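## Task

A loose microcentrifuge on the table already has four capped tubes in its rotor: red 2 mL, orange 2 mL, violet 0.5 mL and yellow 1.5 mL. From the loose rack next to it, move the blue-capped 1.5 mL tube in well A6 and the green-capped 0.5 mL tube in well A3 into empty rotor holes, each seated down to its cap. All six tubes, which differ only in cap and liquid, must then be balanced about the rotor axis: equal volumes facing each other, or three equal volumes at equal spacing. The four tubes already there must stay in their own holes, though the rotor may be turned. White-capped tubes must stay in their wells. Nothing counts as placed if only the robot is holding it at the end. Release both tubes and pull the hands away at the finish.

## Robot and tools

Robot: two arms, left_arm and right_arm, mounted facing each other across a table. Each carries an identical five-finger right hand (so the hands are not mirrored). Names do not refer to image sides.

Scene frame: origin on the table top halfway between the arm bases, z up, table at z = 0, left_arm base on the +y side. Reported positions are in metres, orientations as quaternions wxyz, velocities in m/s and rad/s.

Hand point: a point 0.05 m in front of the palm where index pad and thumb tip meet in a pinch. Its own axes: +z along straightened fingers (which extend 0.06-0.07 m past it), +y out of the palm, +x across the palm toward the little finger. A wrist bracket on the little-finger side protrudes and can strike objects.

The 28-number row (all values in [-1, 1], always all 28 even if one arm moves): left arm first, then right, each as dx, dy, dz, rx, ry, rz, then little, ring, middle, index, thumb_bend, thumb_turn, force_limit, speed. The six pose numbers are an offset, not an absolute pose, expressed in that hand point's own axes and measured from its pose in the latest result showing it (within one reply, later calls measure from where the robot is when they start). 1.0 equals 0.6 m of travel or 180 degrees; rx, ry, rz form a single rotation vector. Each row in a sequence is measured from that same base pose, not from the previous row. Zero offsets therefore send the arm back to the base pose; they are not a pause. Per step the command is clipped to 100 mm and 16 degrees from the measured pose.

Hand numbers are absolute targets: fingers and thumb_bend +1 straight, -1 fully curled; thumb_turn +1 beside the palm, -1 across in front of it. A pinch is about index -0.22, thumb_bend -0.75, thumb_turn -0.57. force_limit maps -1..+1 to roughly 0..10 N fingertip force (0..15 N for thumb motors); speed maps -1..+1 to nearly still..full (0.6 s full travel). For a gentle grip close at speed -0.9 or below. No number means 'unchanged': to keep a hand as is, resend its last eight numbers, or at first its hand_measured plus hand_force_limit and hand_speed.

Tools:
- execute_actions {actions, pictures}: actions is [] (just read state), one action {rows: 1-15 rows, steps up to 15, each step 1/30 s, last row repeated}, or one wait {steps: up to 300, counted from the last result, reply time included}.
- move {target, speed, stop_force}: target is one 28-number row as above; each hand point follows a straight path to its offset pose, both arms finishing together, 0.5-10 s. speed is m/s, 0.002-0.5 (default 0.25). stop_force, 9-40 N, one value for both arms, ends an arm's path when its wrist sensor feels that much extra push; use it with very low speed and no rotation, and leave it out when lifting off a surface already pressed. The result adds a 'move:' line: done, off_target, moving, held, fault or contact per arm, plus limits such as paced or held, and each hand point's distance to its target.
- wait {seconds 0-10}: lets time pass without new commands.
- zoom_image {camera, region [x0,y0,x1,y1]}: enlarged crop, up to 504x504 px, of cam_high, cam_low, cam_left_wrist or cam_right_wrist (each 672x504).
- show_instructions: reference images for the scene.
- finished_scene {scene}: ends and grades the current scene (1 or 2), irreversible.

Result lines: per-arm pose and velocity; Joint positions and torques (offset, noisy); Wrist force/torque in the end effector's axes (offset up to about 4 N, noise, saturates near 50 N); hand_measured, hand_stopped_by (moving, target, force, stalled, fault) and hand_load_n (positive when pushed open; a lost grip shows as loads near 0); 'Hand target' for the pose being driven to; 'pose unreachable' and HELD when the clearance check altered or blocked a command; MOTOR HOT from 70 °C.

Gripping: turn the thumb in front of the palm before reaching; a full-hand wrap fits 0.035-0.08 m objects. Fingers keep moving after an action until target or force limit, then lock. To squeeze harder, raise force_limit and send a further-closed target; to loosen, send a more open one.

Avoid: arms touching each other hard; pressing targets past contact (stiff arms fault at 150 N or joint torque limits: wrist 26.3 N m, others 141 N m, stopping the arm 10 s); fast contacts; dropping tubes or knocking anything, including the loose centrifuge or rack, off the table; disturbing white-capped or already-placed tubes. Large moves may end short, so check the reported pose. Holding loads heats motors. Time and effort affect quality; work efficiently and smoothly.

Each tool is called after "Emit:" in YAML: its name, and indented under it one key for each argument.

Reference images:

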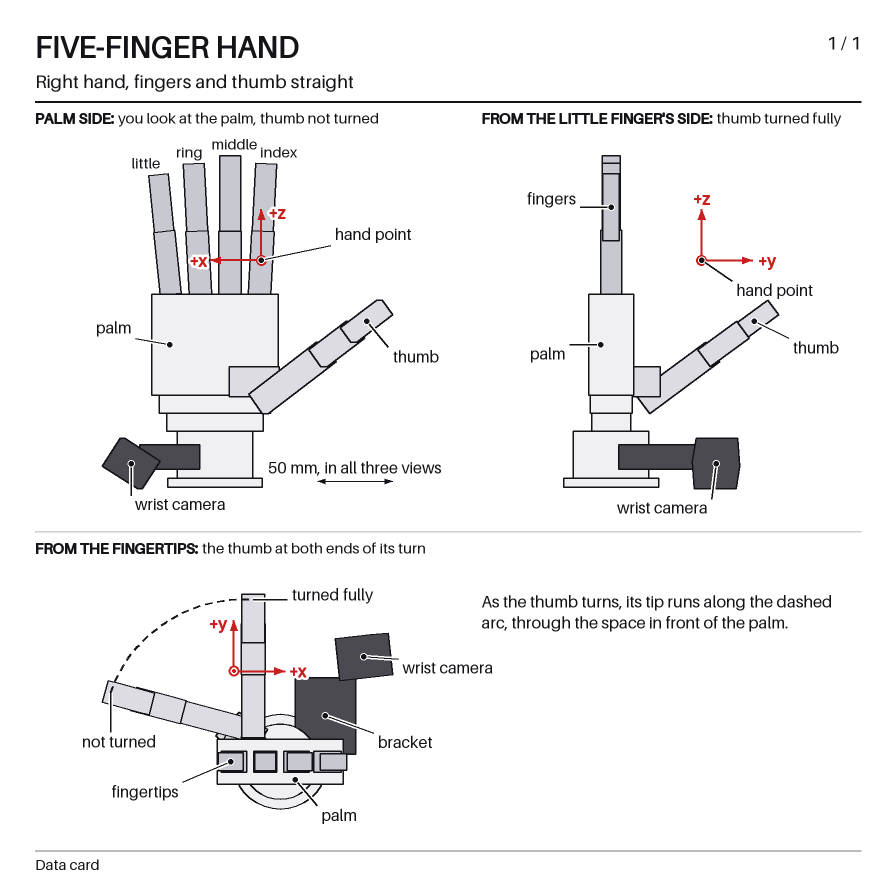

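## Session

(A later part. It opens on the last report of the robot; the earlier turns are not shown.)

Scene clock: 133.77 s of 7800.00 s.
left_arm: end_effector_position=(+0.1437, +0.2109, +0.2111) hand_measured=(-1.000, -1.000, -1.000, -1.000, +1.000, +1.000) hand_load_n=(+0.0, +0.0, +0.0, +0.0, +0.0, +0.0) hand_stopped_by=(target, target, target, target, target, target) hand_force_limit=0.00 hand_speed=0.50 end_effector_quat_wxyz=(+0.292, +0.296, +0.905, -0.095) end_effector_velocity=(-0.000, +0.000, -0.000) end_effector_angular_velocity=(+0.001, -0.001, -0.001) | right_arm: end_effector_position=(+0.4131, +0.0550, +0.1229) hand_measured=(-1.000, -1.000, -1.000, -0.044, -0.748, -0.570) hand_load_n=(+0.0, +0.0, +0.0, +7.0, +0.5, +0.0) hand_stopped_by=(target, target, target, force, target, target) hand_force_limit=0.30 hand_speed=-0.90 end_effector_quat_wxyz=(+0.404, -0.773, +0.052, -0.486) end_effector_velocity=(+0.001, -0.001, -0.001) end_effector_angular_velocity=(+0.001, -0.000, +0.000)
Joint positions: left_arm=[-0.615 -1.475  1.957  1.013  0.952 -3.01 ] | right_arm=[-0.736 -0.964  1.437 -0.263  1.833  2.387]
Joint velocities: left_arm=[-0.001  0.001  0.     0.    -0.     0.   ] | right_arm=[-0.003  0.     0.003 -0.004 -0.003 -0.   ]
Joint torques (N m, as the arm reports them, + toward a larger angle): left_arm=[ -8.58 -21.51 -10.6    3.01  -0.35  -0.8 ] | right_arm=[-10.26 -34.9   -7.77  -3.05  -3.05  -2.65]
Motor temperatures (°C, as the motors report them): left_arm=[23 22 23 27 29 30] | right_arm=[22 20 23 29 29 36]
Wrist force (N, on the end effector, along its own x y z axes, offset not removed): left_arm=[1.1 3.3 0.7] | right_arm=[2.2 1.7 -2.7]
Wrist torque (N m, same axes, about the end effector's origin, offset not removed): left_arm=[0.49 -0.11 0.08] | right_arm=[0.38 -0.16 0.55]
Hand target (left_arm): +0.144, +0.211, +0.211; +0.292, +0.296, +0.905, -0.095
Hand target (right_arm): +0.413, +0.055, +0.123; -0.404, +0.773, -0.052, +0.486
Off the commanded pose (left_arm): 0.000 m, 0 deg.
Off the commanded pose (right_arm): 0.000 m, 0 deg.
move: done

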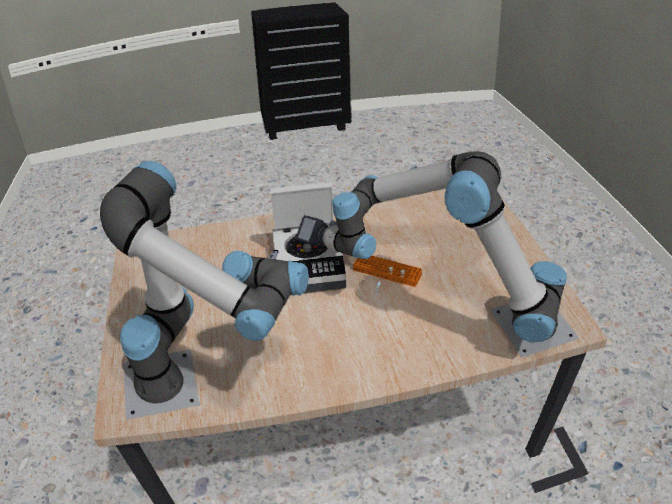

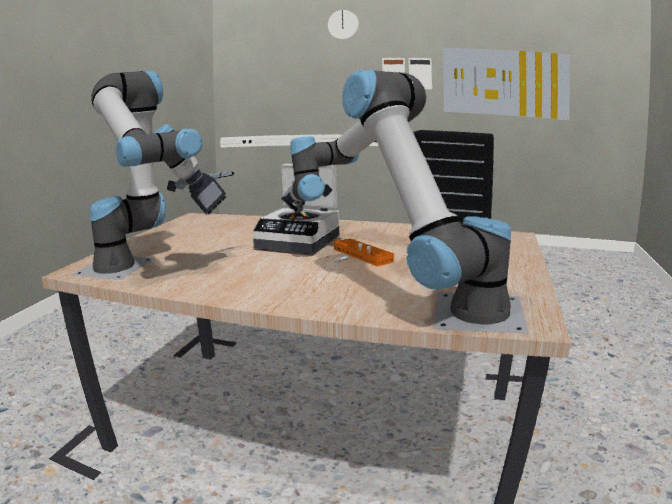

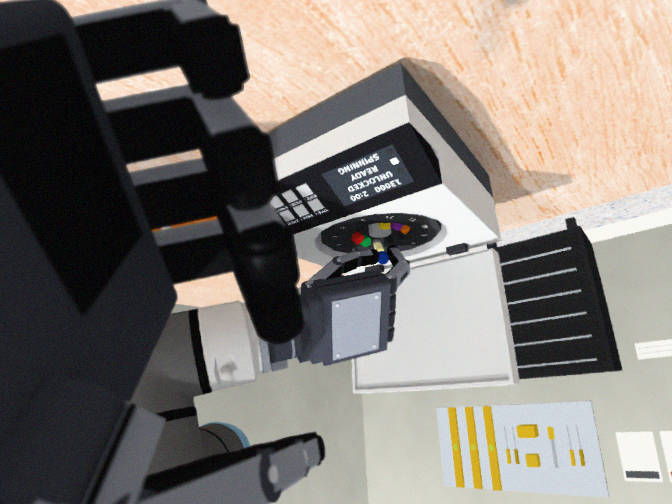

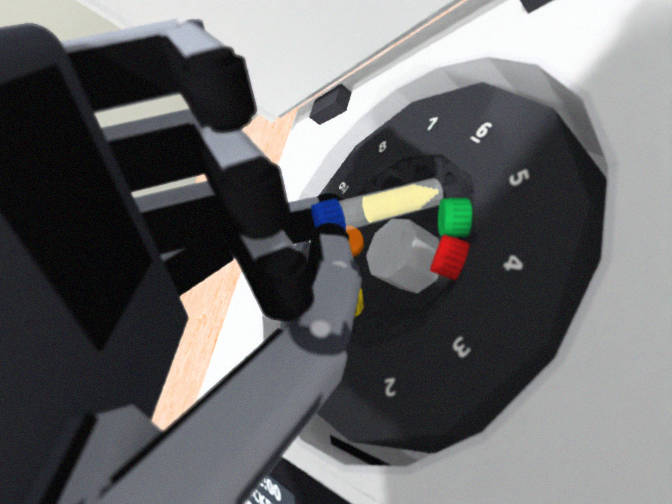

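Emit:
move:
  target: [0,0,0,0,0,0,-1,-1,-1,-1,1,1,0,0.5,0.0018,0.003,0.002,0,0,0,-1,-1,-1,-0.27,-0.75,-0.57,0.3,-0.9]
  speed: 0.02

Emit:
move:
  target: [0,0,0,0,0,0,-1,-1,-1,-1,1,1,0,0.5,0,0.016,0.0048,0,0,0,-1,-1,-1,-0.27,-0.75,-0.57,0.3,-0.9]
  speed: 0.01
  stop_force: 10

Emit:
zoom_image:
  camera: "cam_left_wrist"
  region: [330,205,430,285]

Emit:
zoom_image:
  camera: "cam_right_wrist"
  region: [300,130,500,280]

Scene clock: 136.33 s of 7800.00 s.
left_arm: end_effector_position=(+0.1437, +0.2109, +0.2111) hand_measured=(-1.000, -1.000, -1.000, -1.000, +1.000, +1.000) hand_load_n=(+0.0, +0.0, +0.0, +0.0, +0.0, +0.0) hand_stopped_by=(target, target, target, target, target, target) hand_force_limit=0.00 hand_speed=0.50 end_effector_quat_wxyz=(+0.292, +0.296, +0.905, -0.095) end_effector_velocity=(+0.000, +0.000, +0.000) end_effector_angular_velocity=(+0.001, -0.001, +0.001) | right_arm: end_effector_position=(+0.4151, +0.0540, +0.1222) hand_measured=(-1.000, -1.000, -1.000, -0.044, -0.748, -0.570) hand_load_n=(+0.0, +0.0, +0.0, +7.0, +0.5, +0.0) hand_stopped_by=(target, target, target, force, target, target) hand_force_limit=0.30 hand_speed=-0.90 end_effector_quat_wxyz=(+0.404, -0.773, +0.052, -0.486) end_effector_velocity=(+0.000, -0.001, -0.001) end_effector_angular_velocity=(-0.001, +0.001, -0.000)
Joint positions: left_arm=[-0.615 -1.475  1.957  1.013  0.952 -3.01 ] | right_arm=[-0.74  -0.963  1.437 -0.265  1.829  2.386]
Joint velocities: left_arm=[ 0.001  0.     0.     0.001 -0.    -0.   ] | right_arm=[-0.001  0.     0.001  0.    -0.    -0.   ]
Joint torques (N m, as the arm reports them, + toward a larger angle): left_arm=[ -9.2  -22.21  -9.88   3.12  -0.23  -0.65] | right_arm=[ -9.01 -35.69  -6.79  -3.29  -3.07  -2.55]
Motor temperatures (°C, as the motors report them): left_arm=[23 22 23 27 29 30] | right_arm=[22 20 23 29 29 36]
Wrist force (N, on the end effector, along its own x y z axes, offset not removed): left_arm=[-0.4 3.7 2.3] | right_arm=[1.1 2.2 -2.7]
Wrist torque (N m, same axes, about the end effector's origin, offset not removed): left_arm=[0.46 -0.12 0.07] | right_arm=[0.58 -0.02 0.31]
Hand target (left_arm): +0.144, +0.211, +0.211; +0.292, +0.296, +0.905, -0.095
Hand target (right_arm): +0.415, +0.054, +0.122; -0.404, +0.773, -0.052, +0.486
Off the commanded pose (left_arm): 0.000 m, 0 deg.
Off the commanded pose (right_arm): 0.000 m, 0 deg.
move: done

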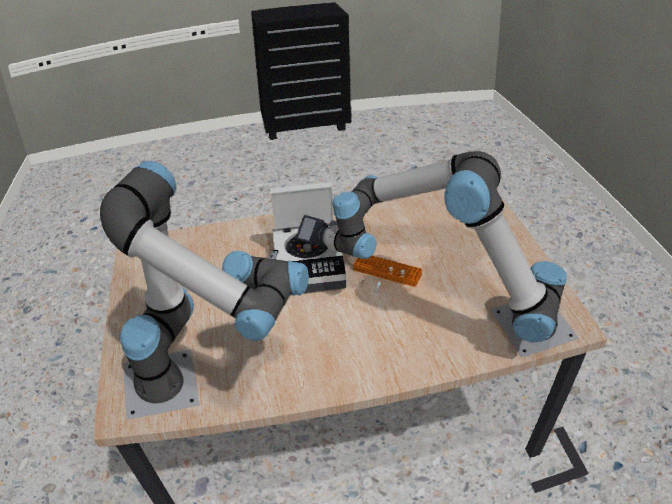

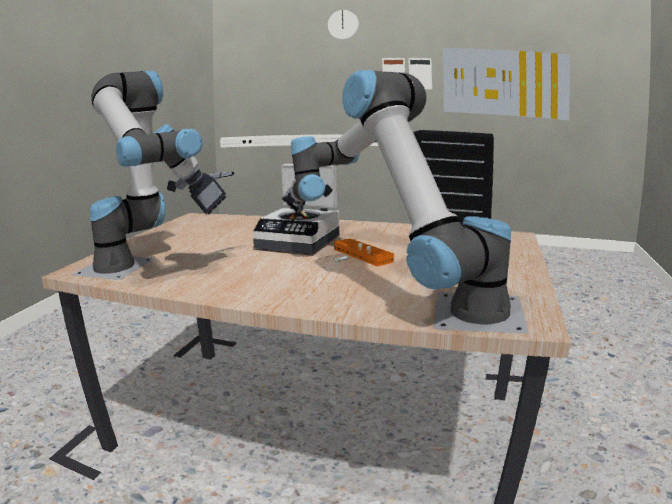

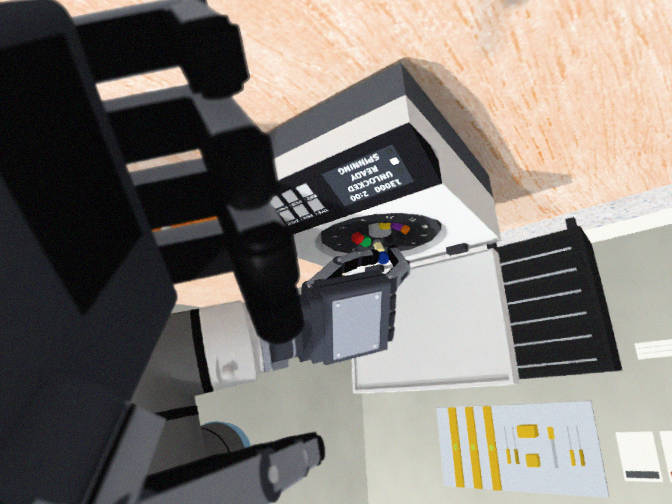

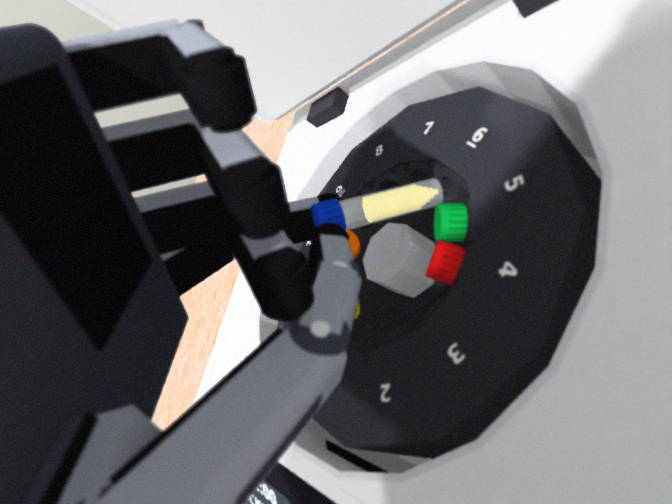

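Scene clock: 137.57 s of 7800.00 s.
left_arm: end_effector_position=(+0.1437, +0.2109, +0.2111) hand_measured=(-1.000, -1.000, -1.000, -1.000, +1.000, +1.000) hand_load_n=(+0.0, +0.0, +0.0, +0.0, +0.0, +0.0) hand_stopped_by=(target, target, target, target, target, target) hand_force_limit=0.00 hand_speed=0.50 end_effector_quat_wxyz=(+0.292, +0.296, +0.905, -0.095) end_effector_velocity=(-0.000, -0.000, -0.000) end_effector_angular_velocity=(+0.000, +0.000, -0.001) | right_arm: end_effector_position=(+0.4203, +0.0493, +0.1153) hand_measured=(-1.000, -1.000, -1.000, -0.044, -0.746, -0.570) hand_load_n=(+0.0, +0.0, +0.0, +5.0, +3.0, +0.0) hand_stopped_by=(target, target, target, force, target, target) hand_force_limit=0.30 hand_speed=-0.90 end_effector_quat_wxyz=(+0.404, -0.773, +0.052, -0.486) end_effector_velocity=(+0.001, -0.001, -0.002) end_effector_angular_velocity=(-0.000, -0.000, -0.000)
Joint positions: left_arm=[-0.615 -1.475  1.957  1.013  0.952 -3.01 ] | right_arm=[-0.752 -0.96   1.452 -0.283  1.817  2.383]
Joint velocities: left_arm=[-0.001 -0.     0.    -0.     0.     0.   ] | right_arm=[-0.003  0.001  0.003 -0.004 -0.003 -0.001]
Joint torques (N m, as the arm reports them, + toward a larger angle): left_arm=[ -9.82 -21.16 -12.24   3.09  -0.35  -0.9 ] | right_arm=[ -8.26 -35.63  -5.18  -3.31  -3.17  -2.51]
Motor temperatures (°C, as the motors report them): left_arm=[23 22 23 27 29 30] | right_arm=[22 20 23 29 29 36]
Wrist force (N, on the end effector, along its own x y z axes, offset not removed): left_arm=[-0.3 2.8 -0.3] | right_arm=[0.9 1.5 -0.5]
Wrist torque (N m, same axes, about the end effector's origin, offset not removed): left_arm=[0.54 0.06 0.04] | right_arm=[0.35 -0.04 0.27]
Hand target (left_arm): +0.144, +0.211, +0.211; +0.292, +0.296, +0.905, -0.095
Hand target (right_arm): +0.420, +0.049, +0.115; -0.404, +0.773, -0.052, +0.486
Off the commanded pose (left_arm): 0.000 m, 0 deg.
Off the commanded pose (right_arm): 0.000 m, 0 deg.
move: done

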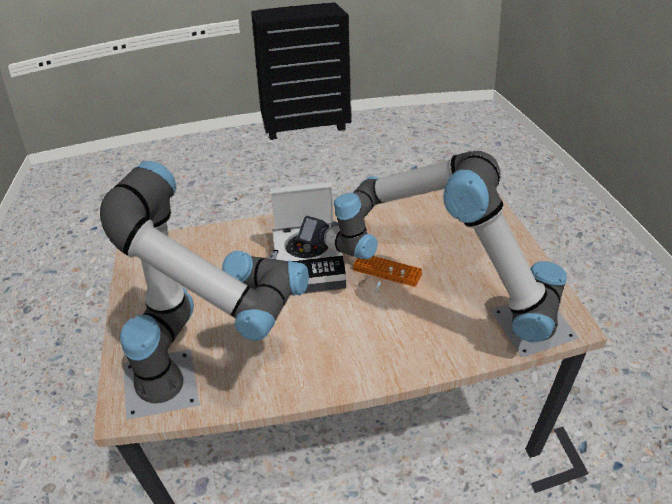

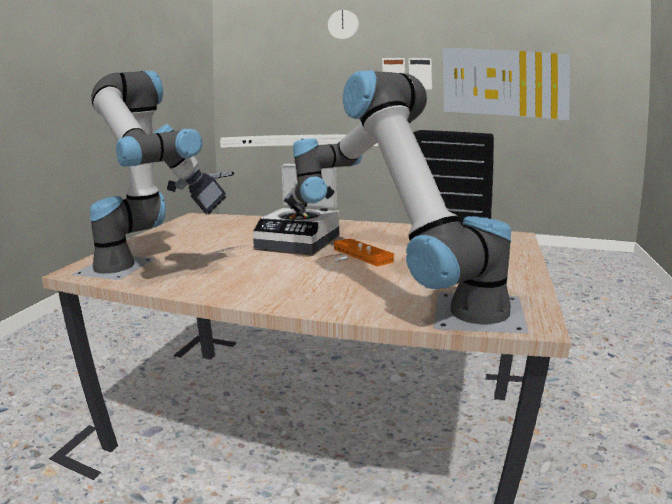

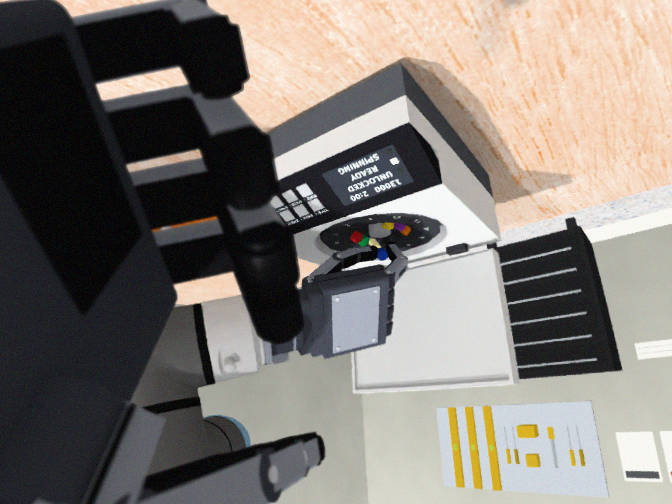

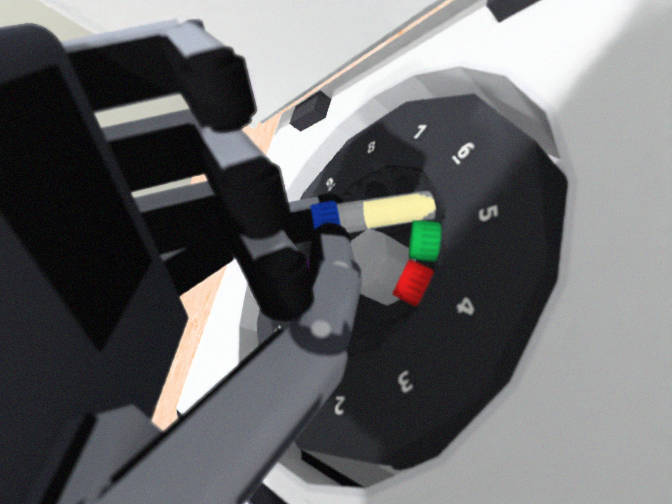

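Region (330, 205, 430, 285) of cam_left_wrist's 672x504 image, scaled by 5.040, with more detail than that image has; it fills the top 403 rows of this view, and the rest is white.

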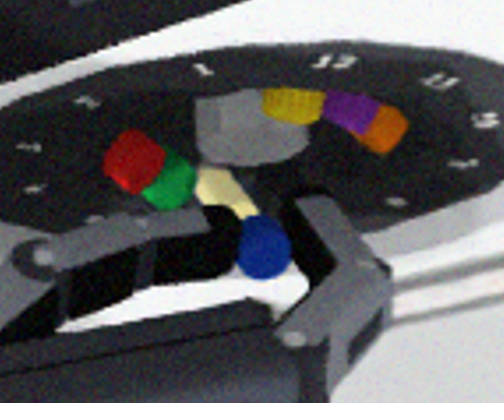

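Region (300, 130, 500, 280) of cam_right_wrist's 672x504 image, scaled by 2.520, with more detail than that image has; it fills the top 378 rows of this view, and the rest is white.

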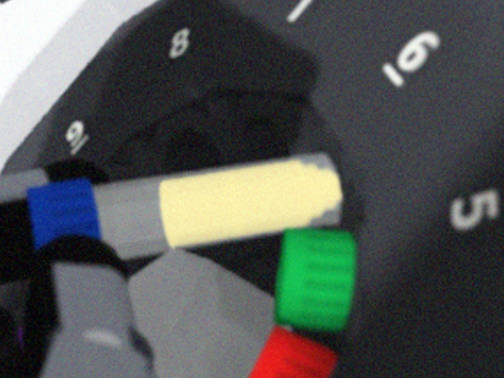

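Emit:
move:
  target: [0,0,0,0,0,0,-1,-1,-1,-1,1,1,0,0.5,0,0.0082,0.0014,0,0,0,-1,-1,-1,-0.27,-0.75,-0.57,0.3,-0.9]
  speed: 0.008
  stop_force: 10

Emit:
zoom_image:
  camera: "cam_left_wrist"
  region: [330,205,430,285]

Emit:
zoom_image:
  camera: "cam_right_wrist"
  region: [300,130,500,280]

Scene clock: 139.43 s of 7800.00 s.
left_arm: end_effector_position=(+0.1437, +0.2109, +0.2111) hand_measured=(-1.000, -1.000, -1.000, -1.000, +1.000, +1.000) hand_load_n=(+0.0, +0.0, +0.0, +0.0, +0.0, +0.0) hand_stopped_by=(target, target, target, target, target, target) hand_force_limit=0.00 hand_speed=0.50 end_effector_quat_wxyz=(+0.292, +0.296, +0.905, -0.095) end_effector_velocity=(-0.000, -0.000, -0.000) end_effector_angular_velocity=(-0.001, +0.001, +0.001) | right_arm: end_effector_position=(+0.4224, +0.0466, +0.1119) hand_measured=(-1.000, -1.000, -1.000, -0.044, -0.746, -0.570) hand_load_n=(+0.0, +0.0, +0.0, +5.0, +3.0, +0.0) hand_stopped_by=(target, target, target, force, target, target) hand_force_limit=0.30 hand_speed=-0.90 end_effector_quat_wxyz=(+0.404, -0.773, +0.052, -0.486) end_effector_velocity=(+0.000, -0.000, -0.000) end_effector_angular_velocity=(+0.001, -0.001, +0.000)
Joint positions: left_arm=[-0.615 -1.475  1.957  1.013  0.952 -3.01 ] | right_arm=[-0.758 -0.959  1.46  -0.293  1.811  2.382]
Joint velocities: left_arm=[ 0.     0.    -0.    -0.001  0.    -0.   ] | right_arm=[-0.001  0.     0.002 -0.003 -0.001 -0.   ]
Joint torques (N m, as the arm reports them, + toward a larger angle): left_arm=[ -9.07 -22.08 -12.04   3.11  -0.11  -0.62] | right_arm=[ -8.12 -35.25  -6.96  -3.83  -2.85  -2.43]
Motor temperatures (°C, as the motors report them): left_arm=[23 22 23 27 29 30] | right_arm=[22 20 23 29 29 36]
Wrist force (N, on the end effector, along its own x y z axes, offset not removed): left_arm=[-0.5 4.7 3.6] | right_arm=[2.8 3.5 0.0]
Wrist torque (N m, same axes, about the end effector's origin, offset not removed): left_arm=[0.63 -0.05 0.10] | right_arm=[0.66 -0.32 0.34]
Hand target (left_arm): +0.144, +0.211, +0.211; +0.292, +0.296, +0.905, -0.095
Hand target (right_arm): +0.422, +0.046, +0.112; -0.404, +0.773, -0.052, +0.486
Off the commanded pose (left_arm): 0.000 m, 0 deg.
Off the commanded pose (right_arm): 0.000 m, 0 deg.
move: done

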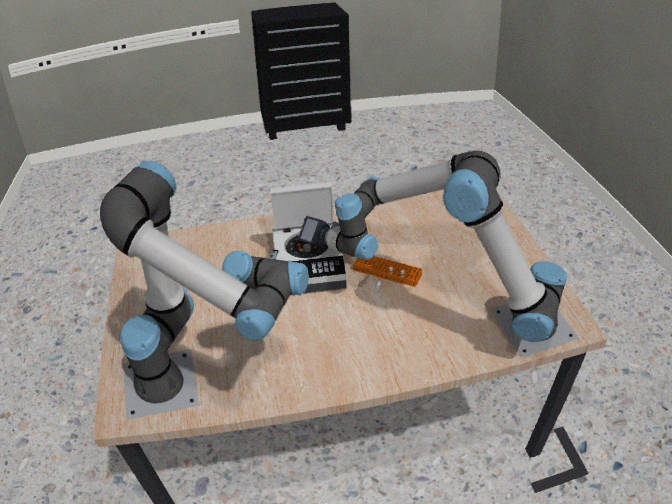

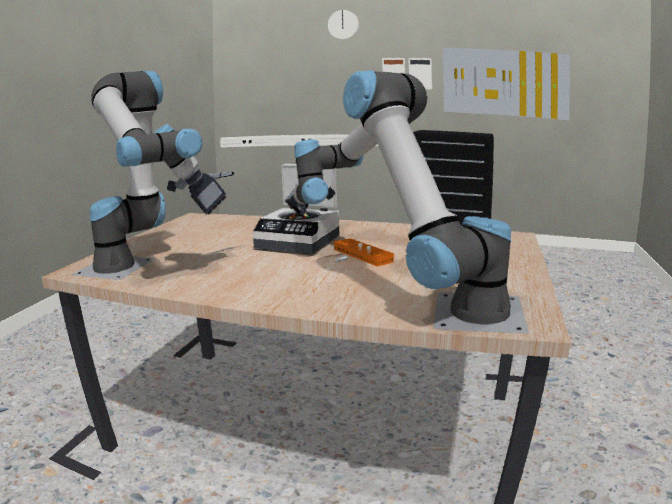

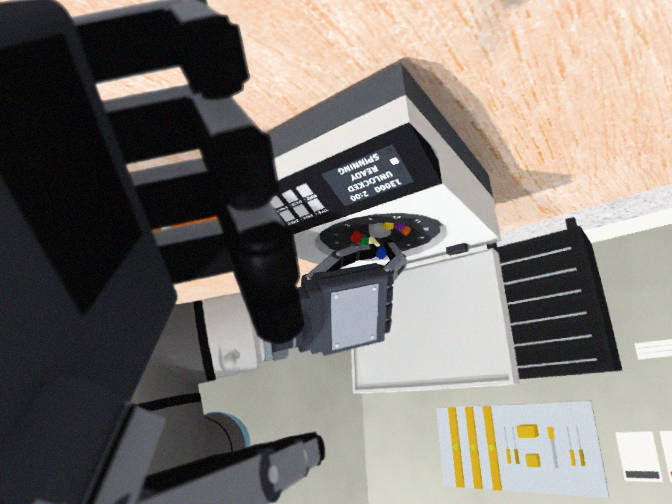

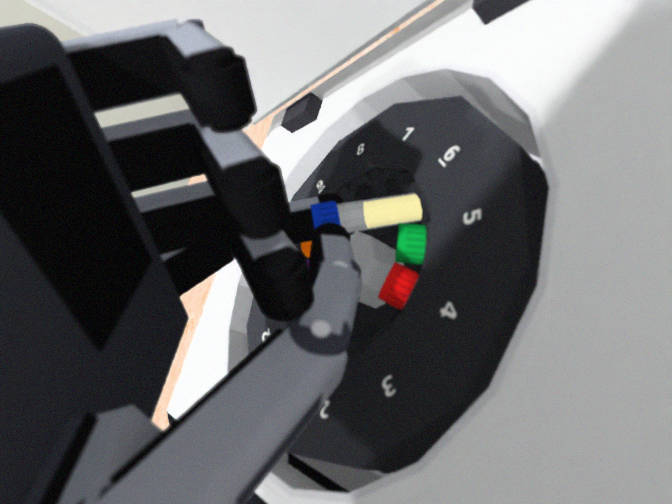

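Region (330, 205, 430, 285) of cam_left_wrist's 672x504 image, scaled by 5.040, with more detail than that image has; it fills the top 403 rows of this view, and the rest is white.

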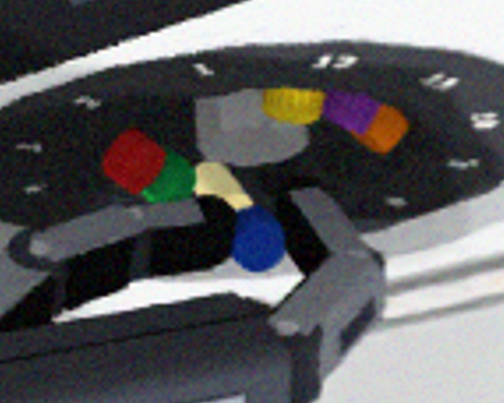

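Region (300, 130, 500, 280) of cam_right_wrist's 672x504 image, scaled by 2.520, with more detail than that image has; it fills the top 378 rows of this view, and the rest is white.

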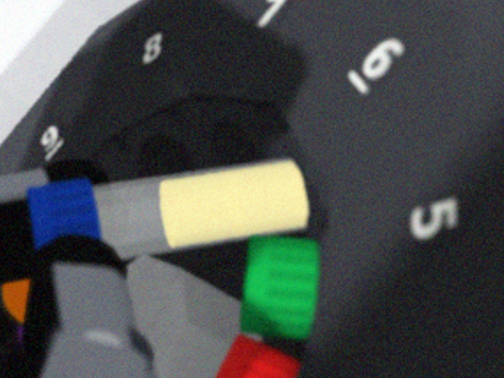

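Going in freely. A bit deeper, then release.

Emit:
move:
  target: [0,0,0,0,0,0,-1,-1,-1,-1,1,1,0,0.5,0,0.005,0.0009,0,0,0,-1,-1,-1,-0.27,-0.75,-0.57,0.3,-0.9]
  speed: 0.008
  stop_force: 10

Emit:
move:
  target: [0,0,0,0,0,0,-1,-1,-1,-1,1,1,0,0.5,0,0,-0.001,0,0,0,-1,-1,-1,0.04,-0.75,-0.57,0.3,-0.8]
  speed: 0.008

Scene clock: 140.83 s of 7800.00 s.
left_arm: end_effector_position=(+0.1437, +0.2109, +0.2111) hand_measured=(-1.000, -1.000, -1.000, -1.000, +1.000, +1.000) hand_load_n=(+0.0, +0.0, +0.0, +0.0, +0.0, +0.0) hand_stopped_by=(target, target, target, target, target, target) hand_force_limit=0.00 hand_speed=0.50 end_effector_quat_wxyz=(+0.292, +0.296, +0.905, -0.095) end_effector_velocity=(+0.000, +0.000, -0.000) end_effector_angular_velocity=(-0.000, -0.000, +0.001) | right_arm: end_effector_position=(+0.4238, +0.0449, +0.1098) hand_measured=(-1.000, -1.000, -1.000, -0.044, -0.746, -0.570) hand_load_n=(+0.0, +0.0, +0.0, +5.0, +3.0, +0.0) hand_stopped_by=(target, target, target, force, target, target) hand_force_limit=0.30 hand_speed=-0.90 end_effector_quat_wxyz=(+0.404, -0.773, +0.052, -0.486) end_effector_velocity=(+0.000, -0.001, -0.001) end_effector_angular_velocity=(+0.001, -0.001, +0.000)
Joint positions: left_arm=[-0.615 -1.475  1.957  1.013  0.952 -3.01 ] | right_arm=[-0.761 -0.959  1.466 -0.299  1.808  2.381]
Joint velocities: left_arm=[ 0.001  0.    -0.    -0.    -0.     0.   ] | right_arm=[-0.001  0.     0.003 -0.004 -0.001 -0.   ]
Joint torques (N m, as the arm reports them, + toward a larger angle): left_arm=[ -9.87 -21.99 -10.72   3.08  -0.13  -0.88] | right_arm=[ -9.87 -35.9   -6.74  -3.08  -2.98  -2.47]
Motor temperatures (°C, as the motors report them): left_arm=[23 22 23 27 29 30] | right_arm=[22 20 23 29 29 36]
Wrist force (N, on the end effector, along its own x y z axes, offset not removed): left_arm=[2.8 1.5 2.8] | right_arm=[-1.1 1.5 -4.2]
Wrist torque (N m, same axes, about the end effector's origin, offset not removed): left_arm=[0.06 -0.45 0.10] | right_arm=[0.37 0.32 0.21]
Hand target (left_arm): +0.144, +0.211, +0.211; +0.292, +0.296, +0.905, -0.095
Hand target (right_arm): +0.424, +0.045, +0.110; -0.404, +0.773, -0.052, +0.486
Off the commanded pose (left_arm): 0.000 m, 0 deg.
Off the commanded pose (right_arm): 0.000 m, 0 deg.
move: done

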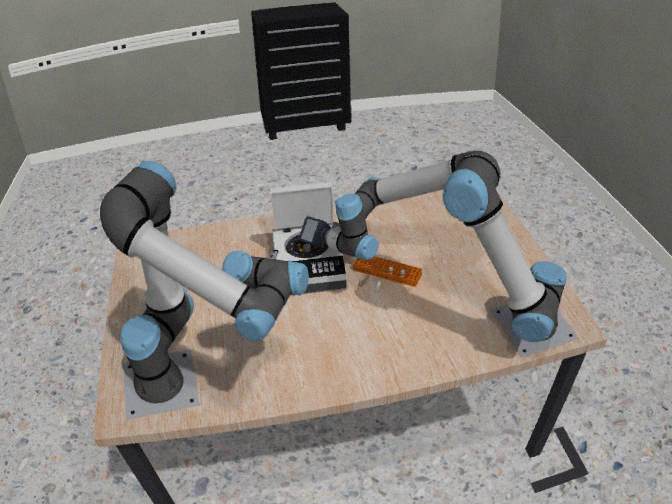

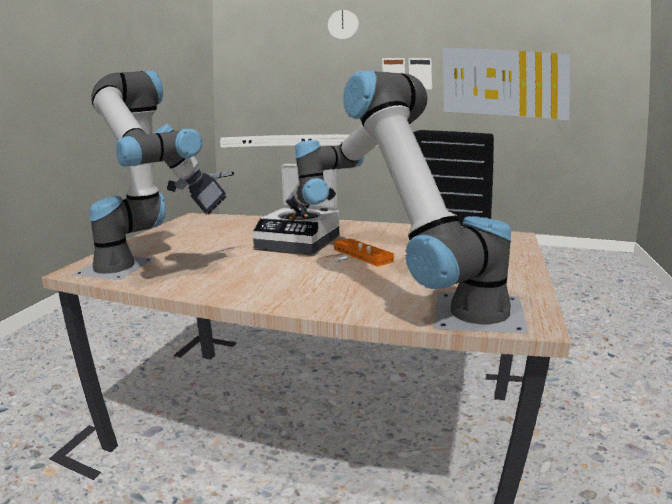

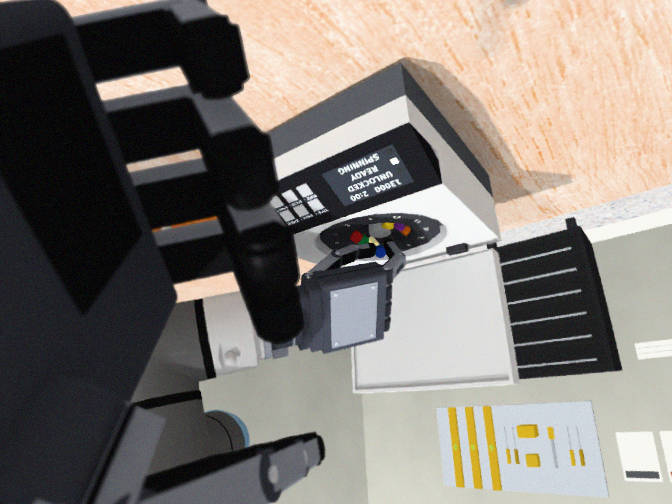

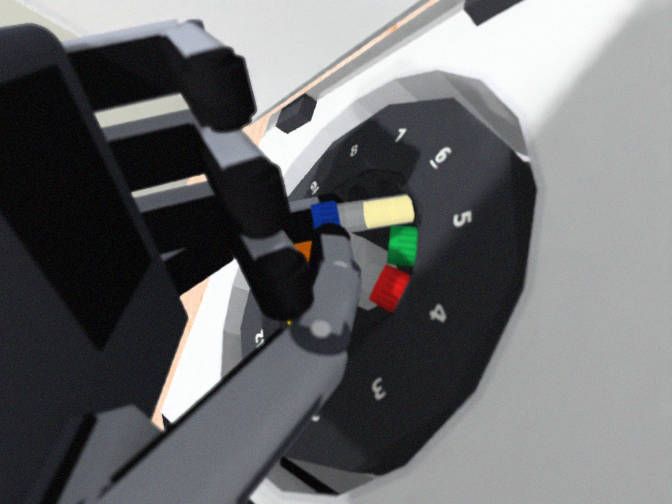

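Scene clock: 141.53 s of 7800.00 s.
left_arm: end_effector_position=(+0.1437, +0.2109, +0.2111) hand_measured=(-1.000, -1.000, -1.000, -1.000, +1.000, +1.000) hand_load_n=(+0.0, +0.0, +0.0, +0.0, +0.0, +0.0) hand_stopped_by=(target, target, target, target, target, target) hand_force_limit=0.00 hand_speed=0.50 end_effector_quat_wxyz=(+0.292, +0.296, +0.905, -0.095) end_effector_velocity=(+0.000, -0.000, +0.000) end_effector_angular_velocity=(-0.002, +0.000, +0.001) | right_arm: end_effector_position=(+0.4233, +0.0446, +0.1099) hand_measured=(-1.000, -1.000, -1.000, +0.040, -0.748, -0.570) hand_load_n=(+0.0, +0.0, +0.0, +0.0, +0.0, +0.0) hand_stopped_by=(target, target, target, target, target, target) hand_force_limit=0.30 hand_speed=-0.80 end_effector_quat_wxyz=(+0.404, -0.773, +0.052, -0.486) end_effector_velocity=(-0.001, +0.000, -0.000) end_effector_angular_velocity=(-0.001, +0.000, +0.000)
Joint positions: left_arm=[-0.615 -1.475  1.957  1.013  0.952 -3.01 ] | right_arm=[-0.761 -0.96   1.467 -0.299  1.808  2.381]
Joint velocities: left_arm=[ 0.    -0.001  0.    -0.001 -0.001 -0.001] | right_arm=[ 0.002 -0.001  0.001  0.     0.001 -0.   ]
Joint torques (N m, as the arm reports them, + toward a larger angle): left_arm=[ -9.55 -20.69 -10.05   3.19  -0.21  -0.74] | right_arm=[  5.94 -47.23  -6.47  -3.28   2.41  -1.01]
Motor temperatures (°C, as the motors report them): left_arm=[23 22 23 27 29 30] | right_arm=[22 20 23 29 29 36]
Wrist force (N, on the end effector, along its own x y z axes, offset not removed): left_arm=[1.3 2.6 2.3] | right_arm=[0.9 2.1 -4.3]
Wrist torque (N m, same axes, about the end effector's origin, offset not removed): left_arm=[0.46 -0.16 0.12] | right_arm=[0.62 -0.03 0.27]
Hand target (left_arm): +0.144, +0.211, +0.211; +0.292, +0.296, +0.905, -0.095
Hand target (right_arm): +0.423, +0.045, +0.110; -0.404, +0.773, -0.052, +0.486
Off the commanded pose (left_arm): 0.000 m, 0 deg.
Off the commanded pose (right_arm): 0.000 m, 0 deg.
move: done

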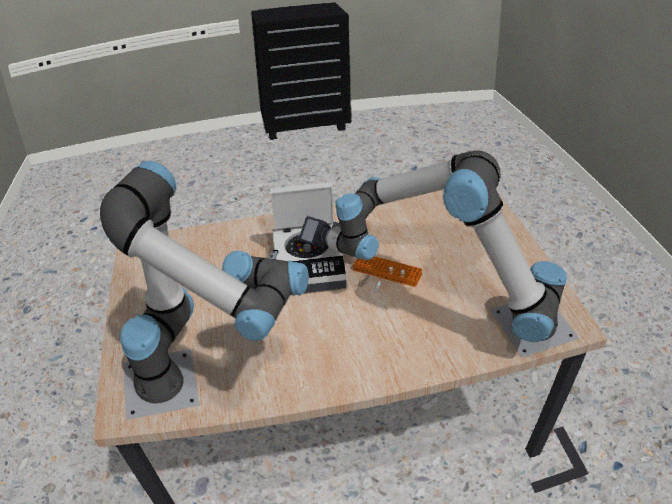

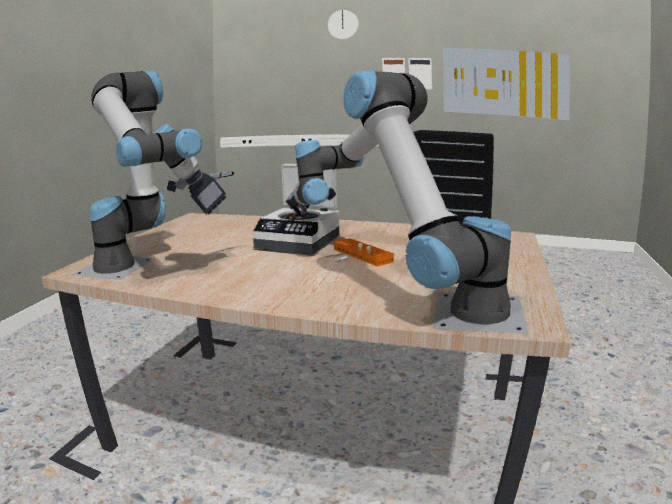

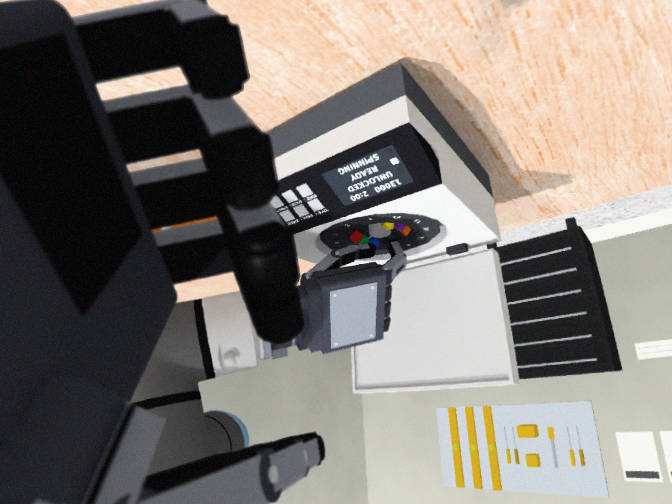

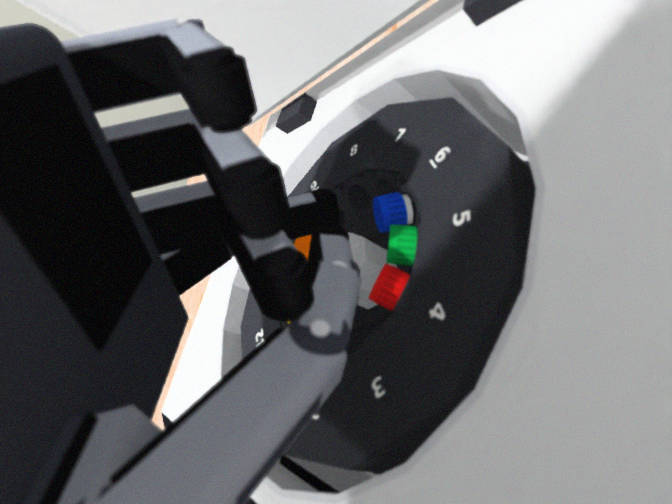

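Emit:
move:
  target: [0,0,0,0,0,0,-1,-1,-1,-1,1,1,0,0.5,0.03,-0.064,-0.019,0,0,0,-1,-1,-1,0.04,-0.75,-0.57,0.3,-0.8]
  speed: 0.1

Emit:
zoom_image:
  camera: "cam_right_wrist"
  region: [380,130,620,330]

Emit:
zoom_image:
  camera: "cam_high"
  region: [340,240,440,310]

Scene clock: 143.10 s of 7800.00 s.
left_arm: end_effector_position=(+0.1437, +0.2109, +0.2111) hand_measured=(-1.000, -1.000, -1.000, -1.000, +1.000, +1.000) hand_load_n=(+0.0, +0.0, +0.0, +0.0, +0.0, +0.0) hand_stopped_by=(target, target, target, target, target, target) hand_force_limit=0.00 hand_speed=0.50 end_effector_quat_wxyz=(+0.292, +0.296, +0.905, -0.095) end_effector_velocity=(-0.000, -0.000, -0.000) end_effector_angular_velocity=(+0.001, +0.000, -0.001) | right_arm: end_effector_position=(+0.4117, +0.0551, +0.1508) hand_measured=(-1.000, -1.000, -1.000, +0.040, -0.748, -0.570) hand_load_n=(+0.0, +0.0, +0.0, +0.0, +0.0, +0.0) hand_stopped_by=(target, target, target, target, target, target) hand_force_limit=0.30 hand_speed=-0.80 end_effector_quat_wxyz=(+0.404, -0.773, +0.052, -0.486) end_effector_velocity=(-0.000, +0.000, +0.002) end_effector_angular_velocity=(-0.001, +0.001, -0.000)
Joint positions: left_arm=[-0.615 -1.475  1.957  1.013  0.952 -3.01 ] | right_arm=[-0.734 -0.994  1.407 -0.204  1.835  2.387]
Joint velocities: left_arm=[-0.001  0.001 -0.     0.     0.001 -0.   ] | right_arm=[ 0.001 -0.001 -0.004  0.006  0.001  0.   ]
Joint torques (N m, as the arm reports them, + toward a larger angle): left_arm=[-10.29 -21.56 -11.17   3.05  -0.43  -0.58] | right_arm=[  5.8  -46.83 -31.99   0.88   2.53   2.41]
Motor temperatures (°C, as the motors report them): left_arm=[23 22 23 27 29 30] | right_arm=[22 20 23 29 29 36]
Wrist force (N, on the end effector, along its own x y z axes, offset not removed): left_arm=[1.0 3.5 2.0] | right_arm=[4.9 3.4 1.1]
Wrist torque (N m, same axes, about the end effector's origin, offset not removed): left_arm=[0.36 -0.20 0.23] | right_arm=[0.40 -0.67 0.69]
Hand target (left_arm): +0.144, +0.211, +0.211; +0.292, +0.296, +0.905, -0.095
Hand target (right_arm): +0.412, +0.055, +0.151; -0.404, +0.773, -0.052, +0.486
Off the commanded pose (left_arm): 0.000 m, 0 deg.
Off the commanded pose (right_arm): 0.000 m, 0 deg.
move: done

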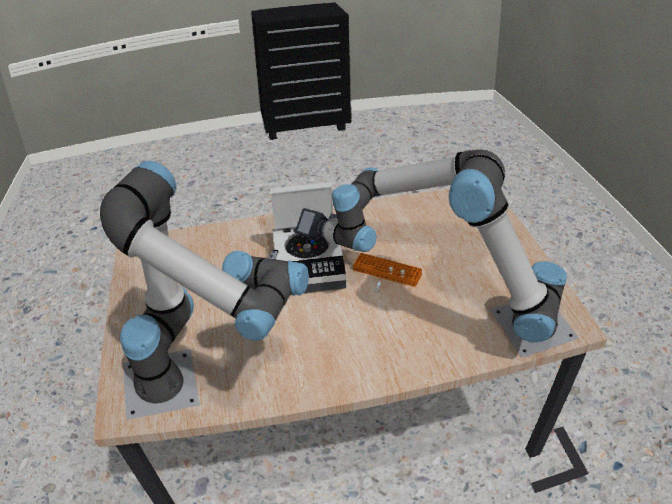

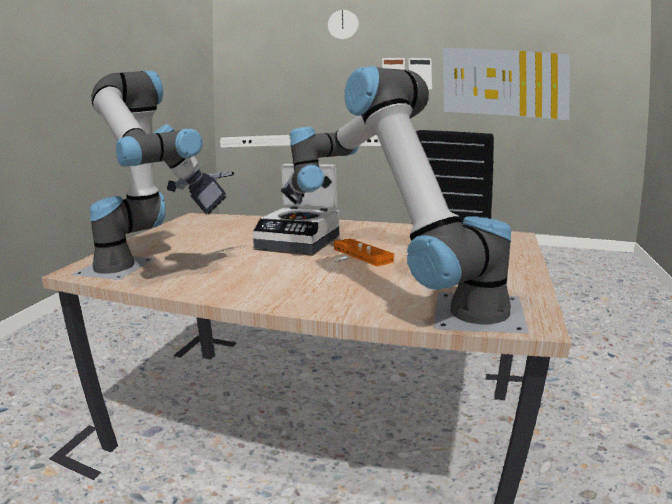

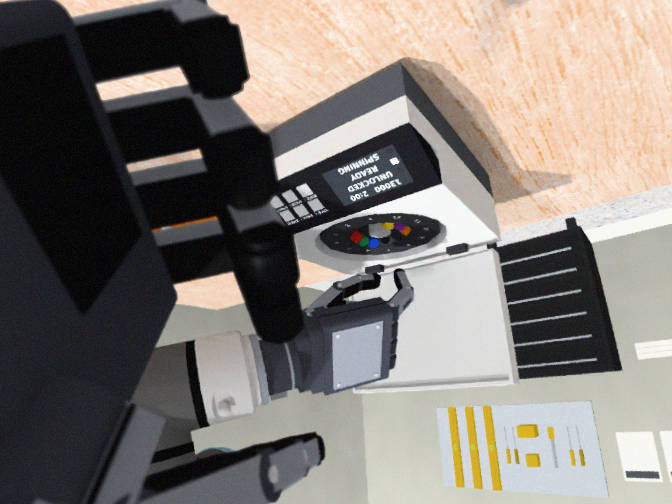

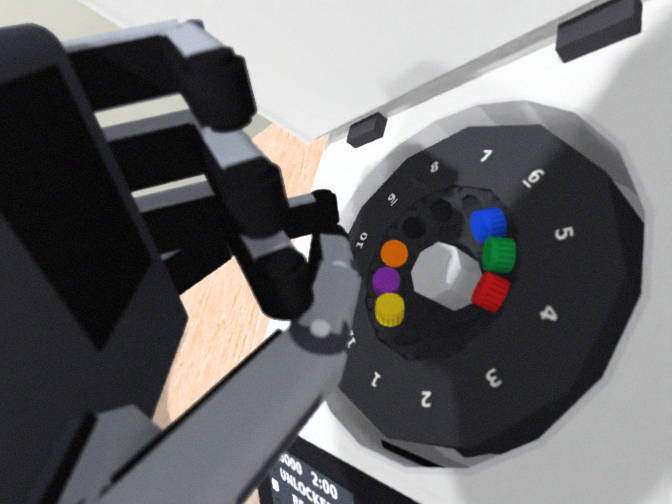

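Region (380, 130, 620, 330) of cam_right_wrist's 672x504 image, scaled by 2.100, with more detail than that image has.

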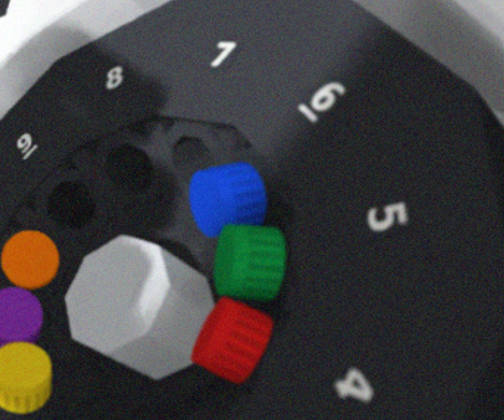

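Region (340, 240, 440, 310) of cam_high's 672x504 image, scaled by 5.040, with more detail than that image has; it fills the top 353 rows of this view, and the rest is white.

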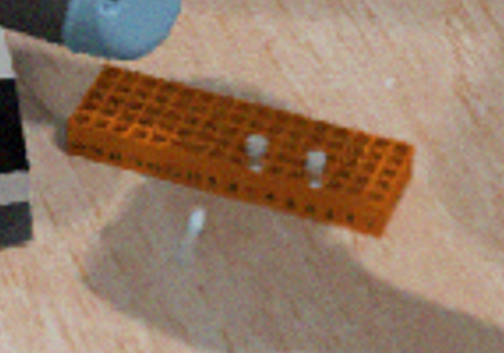

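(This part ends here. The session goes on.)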